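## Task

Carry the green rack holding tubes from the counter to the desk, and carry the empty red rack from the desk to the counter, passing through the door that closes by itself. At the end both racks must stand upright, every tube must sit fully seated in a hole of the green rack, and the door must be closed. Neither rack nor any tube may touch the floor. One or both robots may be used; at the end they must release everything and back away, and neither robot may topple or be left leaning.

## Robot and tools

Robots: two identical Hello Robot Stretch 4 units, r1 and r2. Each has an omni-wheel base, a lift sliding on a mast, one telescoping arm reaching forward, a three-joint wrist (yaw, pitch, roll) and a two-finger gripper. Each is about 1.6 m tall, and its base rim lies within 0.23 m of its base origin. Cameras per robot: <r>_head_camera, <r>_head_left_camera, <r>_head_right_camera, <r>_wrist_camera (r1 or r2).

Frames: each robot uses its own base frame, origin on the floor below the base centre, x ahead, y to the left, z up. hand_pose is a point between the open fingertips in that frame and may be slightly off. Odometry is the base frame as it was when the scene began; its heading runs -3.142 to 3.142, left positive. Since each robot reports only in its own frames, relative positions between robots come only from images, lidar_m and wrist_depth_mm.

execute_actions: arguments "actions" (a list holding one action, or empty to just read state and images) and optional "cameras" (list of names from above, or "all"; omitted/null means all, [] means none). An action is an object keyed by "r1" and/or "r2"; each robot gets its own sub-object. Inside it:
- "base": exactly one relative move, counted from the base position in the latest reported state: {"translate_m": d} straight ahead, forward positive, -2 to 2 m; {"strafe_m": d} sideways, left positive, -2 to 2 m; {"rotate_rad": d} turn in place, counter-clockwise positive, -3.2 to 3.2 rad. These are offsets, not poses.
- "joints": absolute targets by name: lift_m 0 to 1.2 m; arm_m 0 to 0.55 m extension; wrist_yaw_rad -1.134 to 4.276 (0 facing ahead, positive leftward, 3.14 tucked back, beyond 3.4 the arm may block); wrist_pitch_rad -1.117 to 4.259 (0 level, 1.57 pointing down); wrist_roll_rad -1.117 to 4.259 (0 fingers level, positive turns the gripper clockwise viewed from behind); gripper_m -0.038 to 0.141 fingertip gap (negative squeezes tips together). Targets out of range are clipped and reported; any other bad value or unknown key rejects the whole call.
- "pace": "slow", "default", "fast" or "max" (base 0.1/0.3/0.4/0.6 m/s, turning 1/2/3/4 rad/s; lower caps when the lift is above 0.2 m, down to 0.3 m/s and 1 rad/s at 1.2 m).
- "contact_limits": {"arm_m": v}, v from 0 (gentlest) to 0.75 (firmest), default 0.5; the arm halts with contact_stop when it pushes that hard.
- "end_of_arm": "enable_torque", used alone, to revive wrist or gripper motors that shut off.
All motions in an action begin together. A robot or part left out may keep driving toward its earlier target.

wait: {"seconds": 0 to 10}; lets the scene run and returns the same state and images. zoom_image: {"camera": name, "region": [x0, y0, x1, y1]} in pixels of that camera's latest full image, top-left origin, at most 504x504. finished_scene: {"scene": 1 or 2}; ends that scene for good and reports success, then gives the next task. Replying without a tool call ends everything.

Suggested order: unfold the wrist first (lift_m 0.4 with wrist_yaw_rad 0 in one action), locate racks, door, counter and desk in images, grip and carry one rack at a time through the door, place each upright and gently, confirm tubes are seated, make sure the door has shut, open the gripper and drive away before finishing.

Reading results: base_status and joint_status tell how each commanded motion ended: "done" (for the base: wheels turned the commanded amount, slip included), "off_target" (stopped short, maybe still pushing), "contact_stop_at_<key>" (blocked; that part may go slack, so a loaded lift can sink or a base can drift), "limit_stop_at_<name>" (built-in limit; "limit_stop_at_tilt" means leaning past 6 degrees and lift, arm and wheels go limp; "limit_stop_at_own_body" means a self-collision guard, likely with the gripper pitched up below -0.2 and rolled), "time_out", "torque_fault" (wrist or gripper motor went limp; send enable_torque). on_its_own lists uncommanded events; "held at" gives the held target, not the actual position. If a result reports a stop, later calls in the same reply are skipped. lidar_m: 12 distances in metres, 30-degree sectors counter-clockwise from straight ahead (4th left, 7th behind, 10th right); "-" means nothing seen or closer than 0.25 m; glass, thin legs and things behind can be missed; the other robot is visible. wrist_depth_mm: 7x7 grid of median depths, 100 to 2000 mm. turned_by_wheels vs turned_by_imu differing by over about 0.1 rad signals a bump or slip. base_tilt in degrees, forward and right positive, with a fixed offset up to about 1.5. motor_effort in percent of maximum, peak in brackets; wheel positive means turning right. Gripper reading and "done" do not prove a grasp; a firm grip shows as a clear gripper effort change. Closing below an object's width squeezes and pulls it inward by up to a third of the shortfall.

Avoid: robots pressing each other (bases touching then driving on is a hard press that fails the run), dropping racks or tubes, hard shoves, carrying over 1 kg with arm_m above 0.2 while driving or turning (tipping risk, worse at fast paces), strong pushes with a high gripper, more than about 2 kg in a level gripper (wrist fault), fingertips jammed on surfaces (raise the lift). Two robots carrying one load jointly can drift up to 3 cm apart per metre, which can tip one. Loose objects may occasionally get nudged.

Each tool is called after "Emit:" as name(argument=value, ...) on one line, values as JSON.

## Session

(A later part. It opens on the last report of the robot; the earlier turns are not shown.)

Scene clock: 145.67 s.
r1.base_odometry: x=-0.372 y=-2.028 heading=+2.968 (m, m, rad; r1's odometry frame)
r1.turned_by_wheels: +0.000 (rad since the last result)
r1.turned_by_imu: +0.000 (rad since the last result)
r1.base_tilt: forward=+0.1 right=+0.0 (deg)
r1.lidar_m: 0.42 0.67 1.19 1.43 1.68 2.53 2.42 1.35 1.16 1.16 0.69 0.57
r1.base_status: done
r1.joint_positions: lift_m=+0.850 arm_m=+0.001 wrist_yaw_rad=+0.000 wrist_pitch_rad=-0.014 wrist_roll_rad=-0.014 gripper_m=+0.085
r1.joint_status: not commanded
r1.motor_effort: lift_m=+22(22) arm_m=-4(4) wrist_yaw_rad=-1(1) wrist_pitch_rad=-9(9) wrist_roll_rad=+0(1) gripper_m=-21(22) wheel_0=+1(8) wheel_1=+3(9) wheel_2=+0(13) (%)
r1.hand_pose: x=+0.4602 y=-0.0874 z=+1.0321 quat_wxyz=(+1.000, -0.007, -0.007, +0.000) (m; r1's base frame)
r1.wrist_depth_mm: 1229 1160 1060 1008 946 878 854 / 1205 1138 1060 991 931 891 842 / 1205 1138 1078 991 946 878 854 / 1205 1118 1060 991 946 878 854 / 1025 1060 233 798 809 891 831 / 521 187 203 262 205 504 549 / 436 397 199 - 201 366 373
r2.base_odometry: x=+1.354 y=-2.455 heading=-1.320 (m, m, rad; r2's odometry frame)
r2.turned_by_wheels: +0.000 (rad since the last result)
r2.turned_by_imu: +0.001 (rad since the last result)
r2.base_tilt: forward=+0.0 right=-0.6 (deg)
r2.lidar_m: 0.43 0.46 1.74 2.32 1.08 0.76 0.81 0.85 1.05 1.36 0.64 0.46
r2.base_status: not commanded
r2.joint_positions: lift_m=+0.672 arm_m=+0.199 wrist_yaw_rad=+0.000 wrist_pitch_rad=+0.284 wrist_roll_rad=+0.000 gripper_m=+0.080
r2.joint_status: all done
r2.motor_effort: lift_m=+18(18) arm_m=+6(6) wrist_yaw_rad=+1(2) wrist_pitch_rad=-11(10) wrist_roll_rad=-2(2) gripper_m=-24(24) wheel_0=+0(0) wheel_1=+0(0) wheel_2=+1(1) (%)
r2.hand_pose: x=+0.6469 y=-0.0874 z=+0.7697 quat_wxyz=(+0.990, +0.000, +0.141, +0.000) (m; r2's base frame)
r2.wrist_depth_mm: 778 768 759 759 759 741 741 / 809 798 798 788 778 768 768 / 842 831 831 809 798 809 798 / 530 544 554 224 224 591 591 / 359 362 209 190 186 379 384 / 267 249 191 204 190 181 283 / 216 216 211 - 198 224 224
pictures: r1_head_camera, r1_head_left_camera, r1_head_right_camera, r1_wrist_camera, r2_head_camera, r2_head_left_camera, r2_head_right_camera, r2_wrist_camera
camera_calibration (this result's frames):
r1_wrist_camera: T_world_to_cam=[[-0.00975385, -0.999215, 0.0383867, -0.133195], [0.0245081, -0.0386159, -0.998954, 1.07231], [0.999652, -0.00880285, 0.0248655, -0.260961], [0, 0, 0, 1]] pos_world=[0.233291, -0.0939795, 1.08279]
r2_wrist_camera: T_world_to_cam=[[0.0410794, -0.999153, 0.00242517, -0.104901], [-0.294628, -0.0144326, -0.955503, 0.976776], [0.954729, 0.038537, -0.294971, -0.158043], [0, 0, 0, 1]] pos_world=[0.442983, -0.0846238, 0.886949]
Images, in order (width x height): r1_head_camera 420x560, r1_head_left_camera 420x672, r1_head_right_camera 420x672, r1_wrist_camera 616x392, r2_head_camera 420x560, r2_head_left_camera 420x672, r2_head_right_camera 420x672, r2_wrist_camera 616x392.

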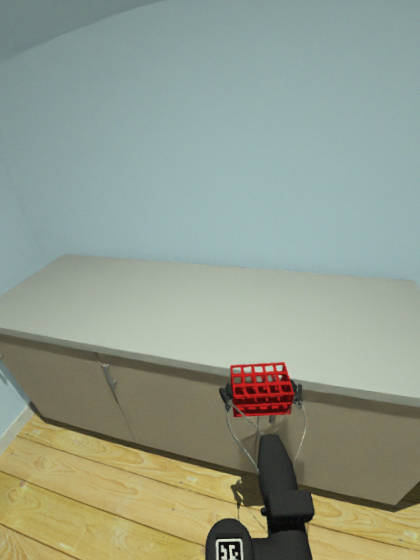

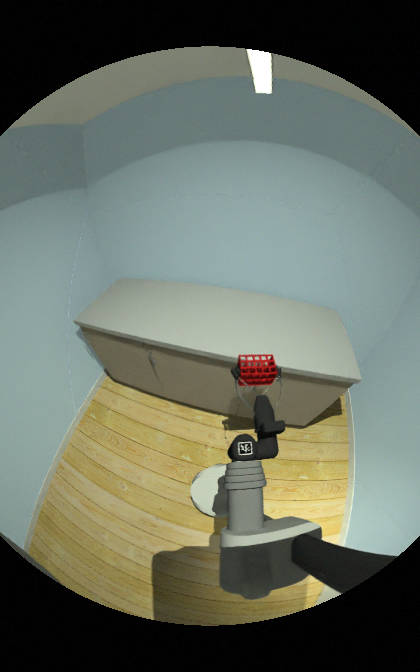

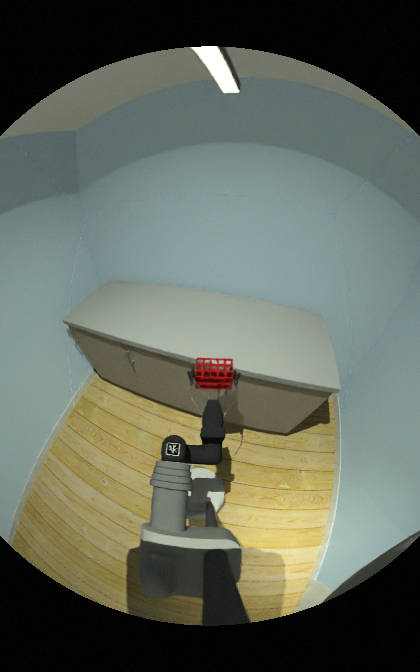

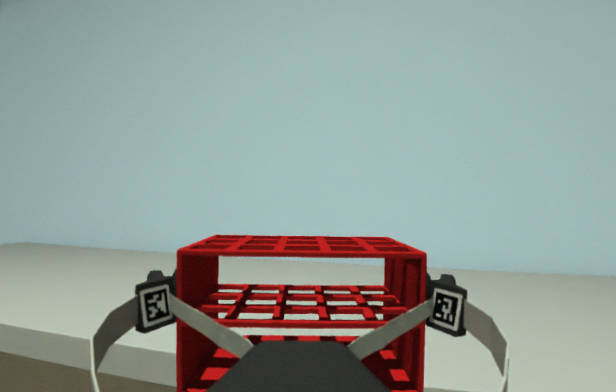

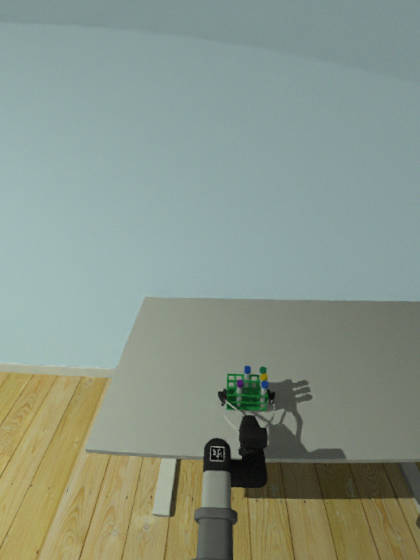

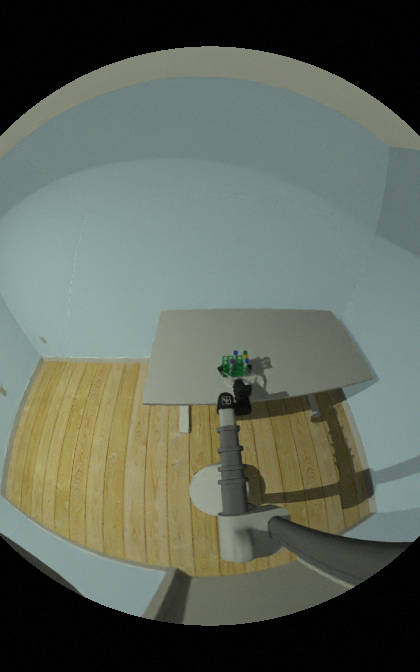

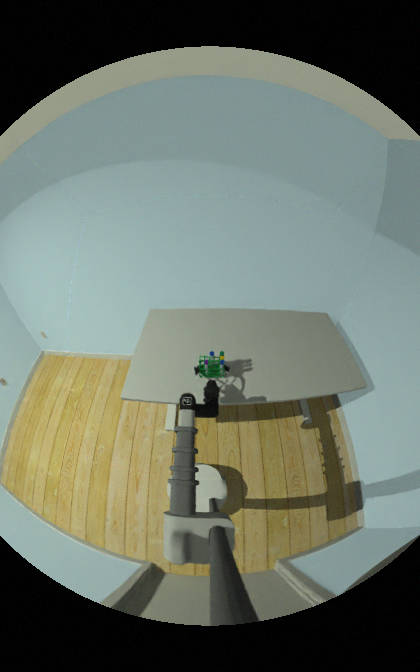

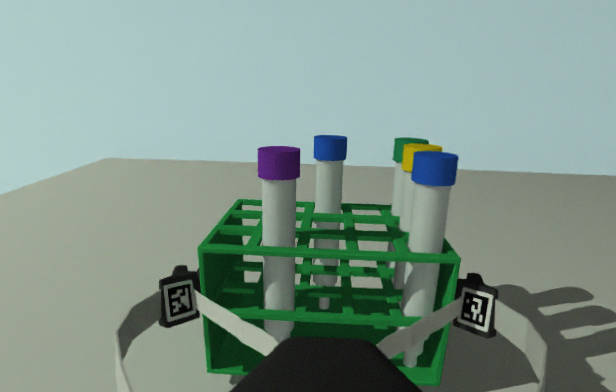

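Emit:
execute_actions(actions=[{"r1":{"joints":{"arm_m":0.26,"lift_m":0.82}},"r2":{"joints":{"lift_m":0.665},"pace":"slow"}}], cameras=["r1_head_camera","r1_wrist_camera","r2_wrist_camera"])

Scene clock: 148.77 s.
r1.base_odometry: x=-0.372 y=-2.028 heading=+2.968 (m, m, rad; r1's odometry frame)
r1.turned_by_wheels: +0.000 (rad since the last result)
r1.turned_by_imu: +0.000 (rad since the last result)
r1.base_tilt: forward=+0.1 right=+0.0 (deg)
r1.lidar_m: 0.57 0.69 1.18 1.45 1.68 2.51 2.43 1.35 1.17 1.15 0.68 0.58
r1.base_status: not commanded
r1.joint_positions: lift_m=+0.820 arm_m=+0.259 wrist_yaw_rad=+0.000 wrist_pitch_rad=-0.014 wrist_roll_rad=-0.014 gripper_m=+0.085
r1.joint_status: all done
r1.motor_effort: lift_m=+17(22) arm_m=+6(5) wrist_yaw_rad=-1(1) wrist_pitch_rad=-9(9) wrist_roll_rad=-1(1) gripper_m=-21(21) wheel_0=+1(1) wheel_1=+2(3) wheel_2=+0(0) (%)
r1.hand_pose: x=+0.7184 y=-0.0874 z=+1.0025 quat_wxyz=(+1.000, -0.007, -0.007, +0.000) (m; r1's base frame)
r1.wrist_depth_mm: 904 854 788 741 699 654 627 / 917 842 788 732 699 654 627 / 917 854 798 732 699 654 627 / 904 842 798 741 699 661 627 / 831 820 233 640 654 654 627 / 421 186 204 263 206 410 452 / 290 289 199 - 201 297 306
r2.base_odometry: x=+1.354 y=-2.455 heading=-1.320 (m, m, rad; r2's odometry frame)
r2.turned_by_wheels: +0.000 (rad since the last result)
r2.turned_by_imu: +0.001 (rad since the last result)
r2.base_tilt: forward=+0.1 right=-0.6 (deg)
r2.lidar_m: 0.42 0.46 1.77 2.33 1.04 0.79 0.80 0.84 1.06 1.36 0.66 0.50
r2.base_status: not commanded
r2.joint_positions: lift_m=+0.665 arm_m=+0.199 wrist_yaw_rad=+0.000 wrist_pitch_rad=+0.284 wrist_roll_rad=+0.000 gripper_m=+0.080
r2.joint_status: all done
r2.motor_effort: lift_m=+18(17) arm_m=+6(6) wrist_yaw_rad=+2(2) wrist_pitch_rad=-11(10) wrist_roll_rad=-2(2) gripper_m=-24(23) wheel_0=+0(0) wheel_1=-1(1) wheel_2=+1(1) (%)
r2.hand_pose: x=+0.6469 y=-0.0874 z=+0.7627 quat_wxyz=(+0.990, +0.000, +0.141, +0.000) (m; r2's base frame)
r2.wrist_depth_mm: 759 768 759 759 750 750 741 / 809 798 788 778 778 778 768 / 842 831 820 809 798 809 809 / 504 512 525 224 225 564 569 / 338 347 209 190 187 366 370 / 255 237 192 206 190 182 270 / 208 206 203 - 197 214 213
pictures: r1_head_camera, r1_wrist_camera, r2_wrist_camera
camera_calibration (this result's frames):
r1_wrist_camera: T_world_to_cam=[[-0.00973121, -0.999216, 0.0383862, -0.129547], [0.0245726, -0.0386153, -0.998952, 1.03632], [0.999651, -0.00877777, 0.0249291, -0.518414], [0, 0, 0, 1]] pos_world=[0.491507, -0.0939779, 1.05313]
r2_wrist_camera: T_world_to_cam=[[0.0410793, -0.999153, 0.0024252, -0.104884], [-0.294628, -0.0144326, -0.955503, 0.970089], [0.954729, 0.0385368, -0.294971, -0.160108], [0, 0, 0, 1]] pos_world=[0.442983, -0.0846238, 0.87995]
Images, in order (width x height): r1_head_camera 420x560, r1_wrist_camera 616x392, r2_wrist_camera 616x392.

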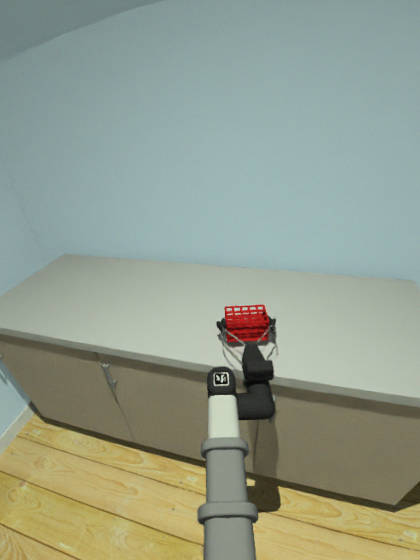

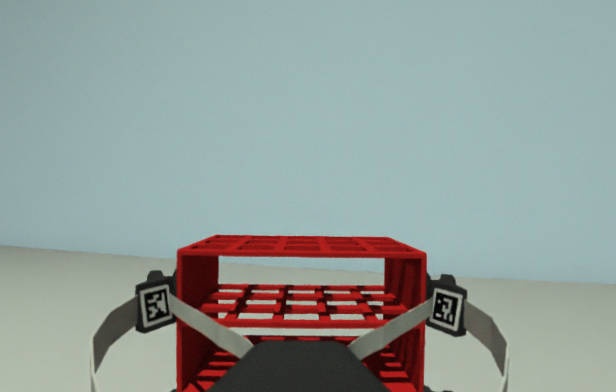

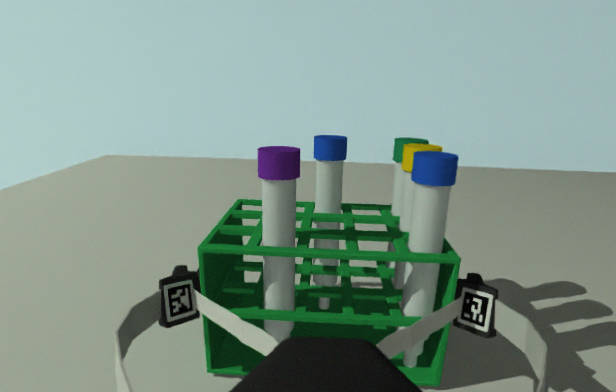

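Emit:
execute_actions(actions=[{"r1":{"joints":{"lift_m":0.787},"pace":"slow"},"r2":{"joints":{"gripper_m":0.141},"pace":"slow"}}], cameras=["r1_head_camera","r1_wrist_camera","r2_wrist_camera"])

Scene clock: 155.43 s.
r1.base_odometry: x=-0.372 y=-2.028 heading=+2.968 (m, m, rad; r1's odometry frame)
r1.turned_by_wheels: +0.000 (rad since the last result)
r1.turned_by_imu: +0.001 (rad since the last result)
r1.base_tilt: forward=+0.1 right=+0.0 (deg)
r1.lidar_m: 0.59 0.69 1.17 1.42 1.69 2.53 2.44 1.34 1.18 1.16 0.68 0.58
r1.base_status: not commanded
r1.joint_positions: lift_m=+0.787 arm_m=+0.259 wrist_yaw_rad=+0.000 wrist_pitch_rad=-0.014 wrist_roll_rad=-0.014 gripper_m=+0.085
r1.joint_status: all done
r1.motor_effort: lift_m=+17(16) arm_m=+6(6) wrist_yaw_rad=+1(2) wrist_pitch_rad=-9(9) wrist_roll_rad=-1(1) gripper_m=-19(21) wheel_0=+1(1) wheel_1=+3(3) wheel_2=+0(0) (%)
r1.hand_pose: x=+0.7184 y=-0.0874 z=+0.9695 quat_wxyz=(+1.000, -0.007, -0.007, +0.000) (m; r1's base frame)
r1.wrist_depth_mm: 917 854 798 741 699 661 627 / 904 854 788 741 699 654 627 / 904 842 788 741 707 661 634 / 904 842 788 750 699 661 634 / 627 647 233 492 500 647 615 / 319 186 204 262 206 312 343 / 220 220 199 - 201 227 241
r2.base_odometry: x=+1.354 y=-2.455 heading=-1.320 (m, m, rad; r2's odometry frame)
r2.turned_by_wheels: +0.000 (rad since the last result)
r2.turned_by_imu: +0.002 (rad since the last result)
r2.base_tilt: forward=+0.0 right=-0.6 (deg)
r2.lidar_m: 0.44 0.45 1.75 2.33 1.06 0.82 0.80 0.85 1.05 1.36 0.65 0.48
r2.base_status: not commanded
r2.joint_positions: lift_m=+0.665 arm_m=+0.199 wrist_yaw_rad=+0.000 wrist_pitch_rad=+0.282 wrist_roll_rad=+0.000 gripper_m=+0.141
r2.joint_status: all done
r2.motor_effort: lift_m=+18(18) arm_m=+6(6) wrist_yaw_rad=+2(2) wrist_pitch_rad=-7(10) wrist_roll_rad=-2(2) gripper_m=-2(24) wheel_0=+0(0) wheel_1=+0(1) wheel_2=+1(0) (%)
r2.hand_pose: x=+0.6470 y=-0.0874 z=+0.7631 quat_wxyz=(+0.990, +0.000, +0.141, +0.000) (m; r2's base frame)
r2.wrist_depth_mm: 768 768 759 750 750 750 741 / 809 798 778 788 788 778 768 / 842 820 820 809 809 809 788 / 508 530 535 238 236 559 580 / 340 347 240 202 201 368 370 / 257 249 213 203 201 193 274 / 208 208 211 - 211 216 224
pictures: r1_head_camera, r1_wrist_camera, r2_wrist_camera
camera_calibration (this result's frames):
r1_wrist_camera: T_world_to_cam=[[-0.00973131, -0.999216, 0.0383862, -0.128281], [0.0245698, -0.0386154, -0.998952, 1.00338], [0.999651, -0.00877797, 0.0249263, -0.517591], [0, 0, 0, 1]] pos_world=[0.491509, -0.0939779, 1.02016]
r2_wrist_camera: T_world_to_cam=[[0.04105, -0.999154, 0.00247752, -0.104917], [-0.293403, -0.0144246, -0.95588, 0.969954], [0.955107, 0.038512, -0.293746, -0.161281], [0, 0, 0, 1]] pos_world=[0.442935, -0.0846257, 0.880044]
Images, in order (width x height): r1_head_camera 420x560, r1_wrist_camera 616x392, r2_wrist_camera 616x392.

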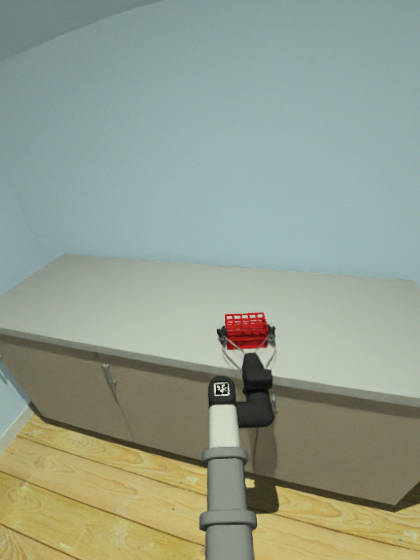

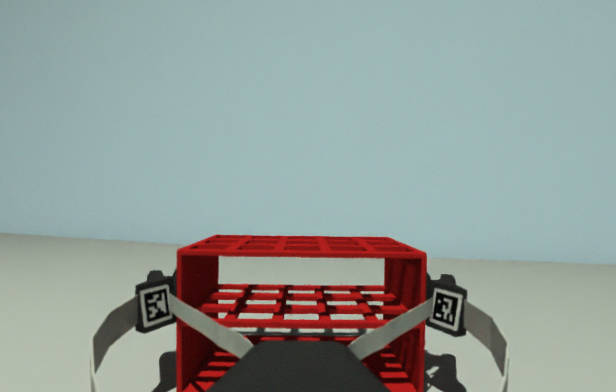

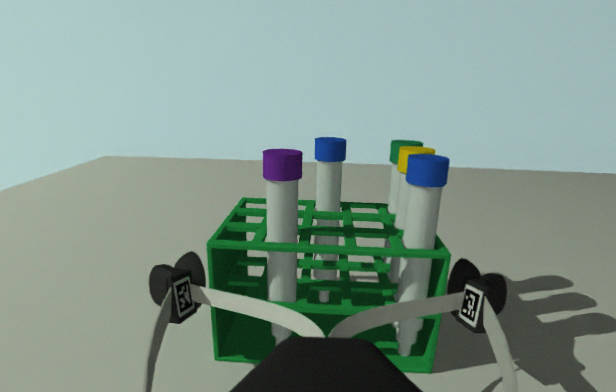

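Emit:
execute_actions(actions=[{"r1":{"joints":{"lift_m":0.785,"gripper_m":0.141}},"r2":{"joints":{"arm_m":0},"base":{"translate_m":-0.15}}}], cameras=["r1_wrist_camera","r2_wrist_camera"])

Scene clock: 158.40 s.
r1.base_odometry: x=-0.372 y=-2.028 heading=+2.968 (m, m, rad; r1's odometry frame)
r1.turned_by_wheels: +0.000 (rad since the last result)
r1.turned_by_imu: +0.000 (rad since the last result)
r1.base_tilt: forward=+0.1 right=+0.0 (deg)
r1.lidar_m: 0.60 0.68 1.17 1.44 1.68 2.52 2.43 1.35 1.16 1.16 0.70 0.58
r1.base_status: not commanded
r1.joint_positions: lift_m=+0.785 arm_m=+0.259 wrist_yaw_rad=+0.000 wrist_pitch_rad=-0.015 wrist_roll_rad=-0.014 gripper_m=+0.141
r1.joint_status: all done
r1.motor_effort: lift_m=+17(18) arm_m=+6(6) wrist_yaw_rad=-2(1) wrist_pitch_rad=-7(9) wrist_roll_rad=-1(1) gripper_m=+1(24) wheel_0=+1(1) wheel_1=+2(2) wheel_2=+0(0) (%)
r1.hand_pose: x=+0.7184 y=-0.0874 z=+0.9677 quat_wxyz=(+1.000, -0.007, -0.007, +0.000) (m; r1's base frame)
r1.wrist_depth_mm: 917 866 798 750 699 661 627 / 917 854 798 741 707 661 621 / 904 854 788 732 707 661 627 / 904 842 788 741 699 654 634 / 621 640 473 488 488 647 615 / 317 270 228 232 205 281 340 / 218 216 216 - 219 224 238
r2.base_odometry: x=+1.317 y=-2.309 heading=-1.320 (m, m, rad; r2's odometry frame)
r2.turned_by_wheels: +0.000 (rad since the last result)
r2.turned_by_imu: +0.001 (rad since the last result)
r2.base_tilt: forward=+0.1 right=-0.6 (deg)
r2.lidar_m: 0.57 0.62 1.96 2.33 0.83 0.66 0.65 0.68 0.82 1.34 0.85 0.61
r2.base_status: done
r2.joint_positions: lift_m=+0.665 arm_m=+0.001 wrist_yaw_rad=+0.000 wrist_pitch_rad=+0.282 wrist_roll_rad=+0.000 gripper_m=+0.141
r2.joint_status: all done
r2.motor_effort: lift_m=+18(18) arm_m=-6(6) wrist_yaw_rad=+3(1) wrist_pitch_rad=-7(7) wrist_roll_rad=-2(2) gripper_m=+1(1) wheel_0=-1(4) wheel_1=-1(6) wheel_2=-1(6) (%)
r2.hand_pose: x=+0.4492 y=-0.0875 z=+0.7631 quat_wxyz=(+0.990, +0.000, +0.141, +0.000) (m; r2's base frame)
r2.wrist_depth_mm: 1078 1060 1078 1078 1060 1042 1060 / 1138 1118 1138 1118 1138 1118 1098 / 1182 1160 1078 609 1118 1118 1118 / 517 525 535 544 559 574 585 / 1336 404 402 418 399 402 407 / 1397 1336 1308 1336 1308 198 1308 / 1160 1160 1182 - 1281 1229 1205
pictures: r1_wrist_camera, r2_wrist_camera
camera_calibration (this result's frames):
r1_wrist_camera: T_world_to_cam=[[-0.00975372, -0.999216, 0.0383802, -0.128188], [0.0251534, -0.0386151, -0.998938, 1.0011], [0.999636, -0.00877796, 0.0255104, -0.518098], [0, 0, 0, 1]] pos_world=[0.491478, -0.0939779, 1.01817]
r2_wrist_camera: T_world_to_cam=[[0.0406566, -0.99917, 0.00247565, -0.0967313], [-0.293454, -0.0143091, -0.955866, 0.911939], [0.955108, 0.0381358, -0.293792, 0.0275996], [0, 0, 0, 1]] pos_world=[0.245184, -0.0846545, 0.88004]
Images, in order (width x height): r1_wrist_camera 616x392, r2_wrist_camera 616x392.

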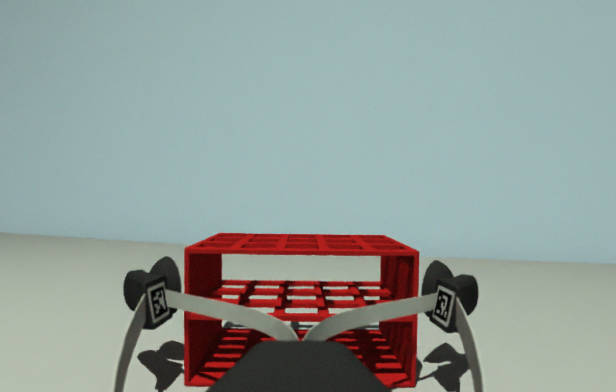

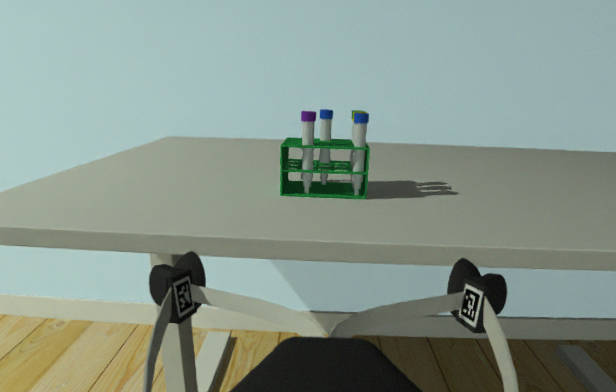

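Emit:
execute_actions(actions=[{"r1":{"joints":{"arm_m":0},"base":{"translate_m":-0.15}}}])

Emit:
zoom_image(camera="r2_wrist_camera", region=[250, 90, 410, 210])

Emit:
zoom_image(camera="r2_head_left_camera", region=[0, 480, 420, 672])

Scene clock: 162.50 s.
r1.base_odometry: x=-0.225 y=-2.054 heading=+2.968 (m, m, rad; r1's odometry frame)
r1.turned_by_wheels: +0.000 (rad since the last result)
r1.turned_by_imu: +0.000 (rad since the last result)
r1.base_tilt: forward=+0.1 right=-0.1 (deg)
r1.lidar_m: 0.71 0.84 1.45 1.47 1.73 2.38 2.35 1.28 1.13 1.12 0.85 0.73
r1.base_status: done
r1.joint_positions: lift_m=+0.785 arm_m=+0.001 wrist_yaw_rad=+0.000 wrist_pitch_rad=-0.015 wrist_roll_rad=-0.014 gripper_m=+0.141
r1.joint_status: all done
r1.motor_effort: lift_m=+17(17) arm_m=-5(5) wrist_yaw_rad=-1(2) wrist_pitch_rad=-6(7) wrist_roll_rad=-1(0) gripper_m=+0(0) wheel_0=-1(5) wheel_1=-2(7) wheel_2=+1(8) (%)
r1.hand_pose: x=+0.4603 y=-0.0875 z=+0.9677 quat_wxyz=(+1.000, -0.007, -0.008, +0.000) (m; r1's base frame)
r1.wrist_depth_mm: 1397 1308 1205 1160 1078 1025 960 / 1397 1281 1205 1160 1078 1025 976 / 1397 1308 1205 1138 1098 1008 960 / 1430 1308 1229 1138 1060 1008 976 / 640 668 683 699 723 723 732 / 634 569 525 504 466 436 430 / 621 580 559 - 484 459 442
r2.base_odometry: x=+1.317 y=-2.309 heading=-1.320 (m, m, rad; r2's odometry frame)
r2.turned_by_wheels: +0.000 (rad since the last result)
r2.turned_by_imu: +0.001 (rad since the last result)
r2.base_tilt: forward=+0.1 right=-0.6 (deg)
r2.lidar_m: 0.58 0.62 1.95 2.33 0.85 0.66 0.66 0.68 0.85 1.37 0.84 0.61
r2.base_status: not commanded
r2.joint_positions: lift_m=+0.665 arm_m=+0.001 wrist_yaw_rad=+0.000 wrist_pitch_rad=+0.282 wrist_roll_rad=+0.000 gripper_m=+0.141
r2.joint_status: not commanded
r2.motor_effort: lift_m=+18(18) arm_m=-6(6) wrist_yaw_rad=+3(3) wrist_pitch_rad=-7(6) wrist_roll_rad=-2(2) gripper_m=-3(1) wheel_0=-1(1) wheel_1=-1(1) wheel_2=-1(1) (%)
r2.hand_pose: x=+0.4492 y=-0.0875 z=+0.7631 quat_wxyz=(+0.990, +0.000, +0.141, +0.000) (m; r2's base frame)
r2.wrist_depth_mm: 1078 1098 1098 1078 1078 1025 1042 / 1138 1118 1138 1098 1160 1118 1118 / 1205 1182 1098 603 1138 1098 1138 / 517 530 544 544 559 569 585 / 1308 407 404 421 394 402 404 / 1336 1366 1336 1336 1281 197 1308 / 1182 1160 1138 - 1281 1205 1229
pictures: r1_head_camera, r1_head_left_camera, r1_head_right_camera, r1_wrist_camera, r2_head_camera, r2_head_left_camera, r2_head_right_camera, r2_wrist_camera
camera_calibration (this result's frames):
r1_wrist_camera: T_world_to_cam=[[-0.0100892, -0.999212, 0.0383779, -0.130645], [0.0253804, -0.0386234, -0.998931, 1.00754], [0.999627, -0.0091044, 0.0257501, -0.260401], [0, 0, 0, 1]] pos_world=[0.233414, -0.093998, 1.01819]
r2_wrist_camera: T_world_to_cam=[[0.0406567, -0.99917, 0.00247563, -0.0967312], [-0.293454, -0.0143091, -0.955866, 0.911939], [0.955108, 0.0381358, -0.293792, 0.0275995], [0, 0, 0, 1]] pos_world=[0.245184, -0.0846545, 0.88004]
Images, in order (width x height): r1_head_camera 420x560, r1_head_left_camera 420x672, r1_head_right_camera 420x672, r1_wrist_camera 616x392, r2_head_camera 420x560, r2_head_left_camera 420x672, r2_head_right_camera 420x672, r2_wrist_camera 616x392.

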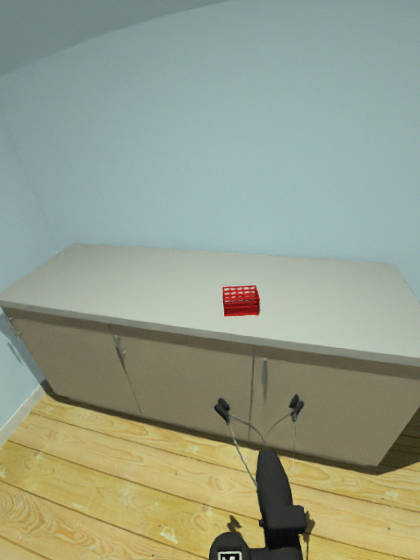

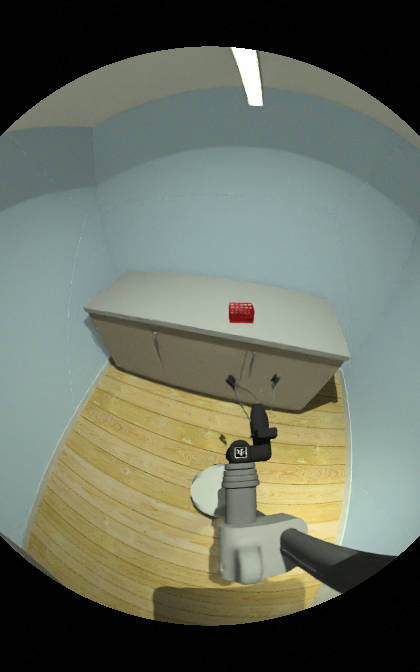

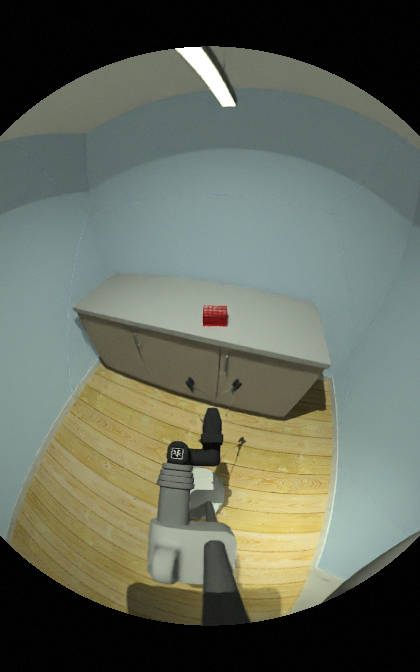

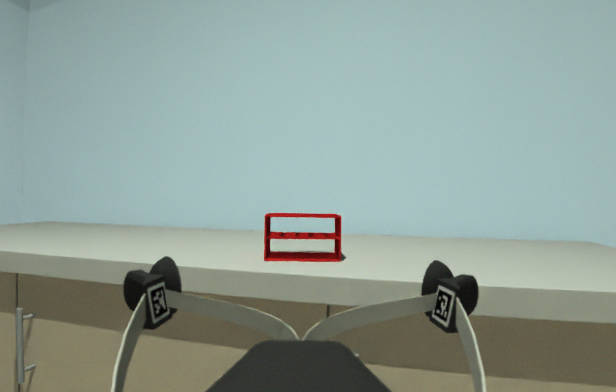

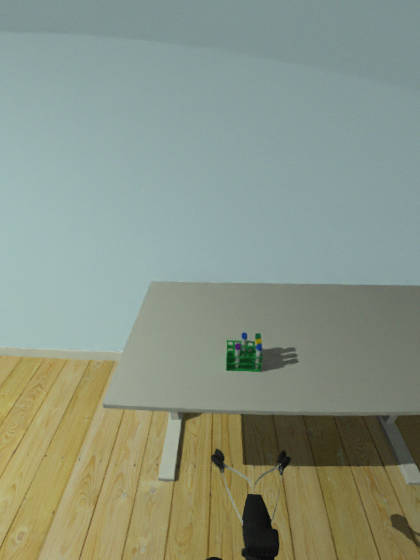

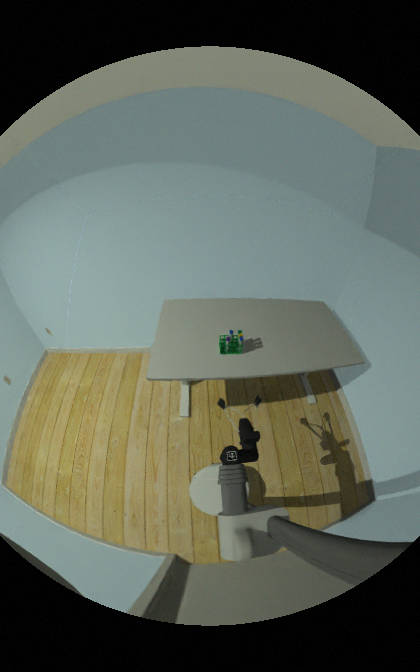

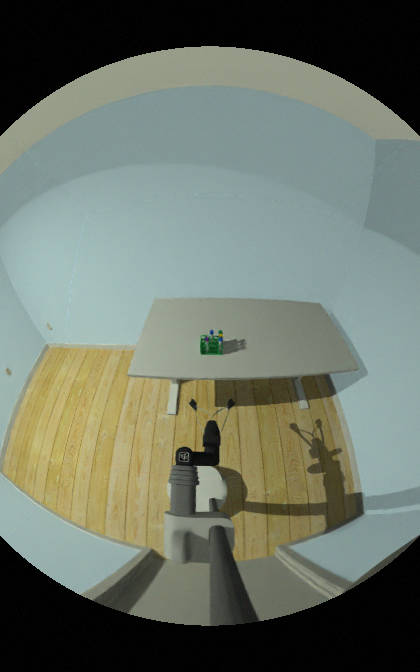

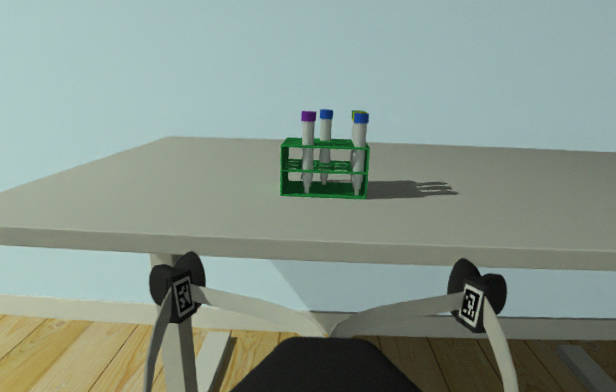

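Region (250, 90, 410, 210) of r2_wrist_camera's 616x392 image, scaled by 3.150; it fills the top 378 rows of this view, and the rest is white.

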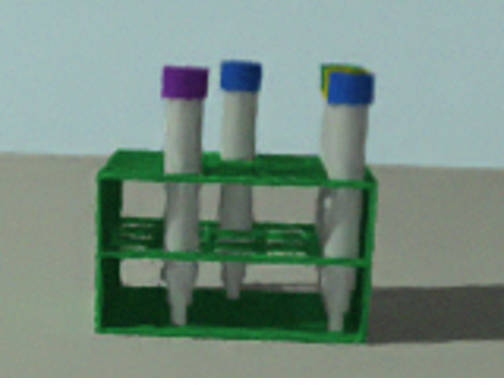

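Region (0, 480, 420, 672) of r2_head_left_camera's 420x672 image, scaled by 1.200, with more detail than that image has; it fills the top 230 rows of this view, and the rest is white.

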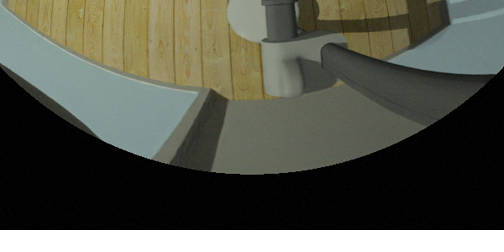

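Tubes are seated and the door looks shut.

Emit:
finished_scene(scene=2)

The scene is finished: the task was done.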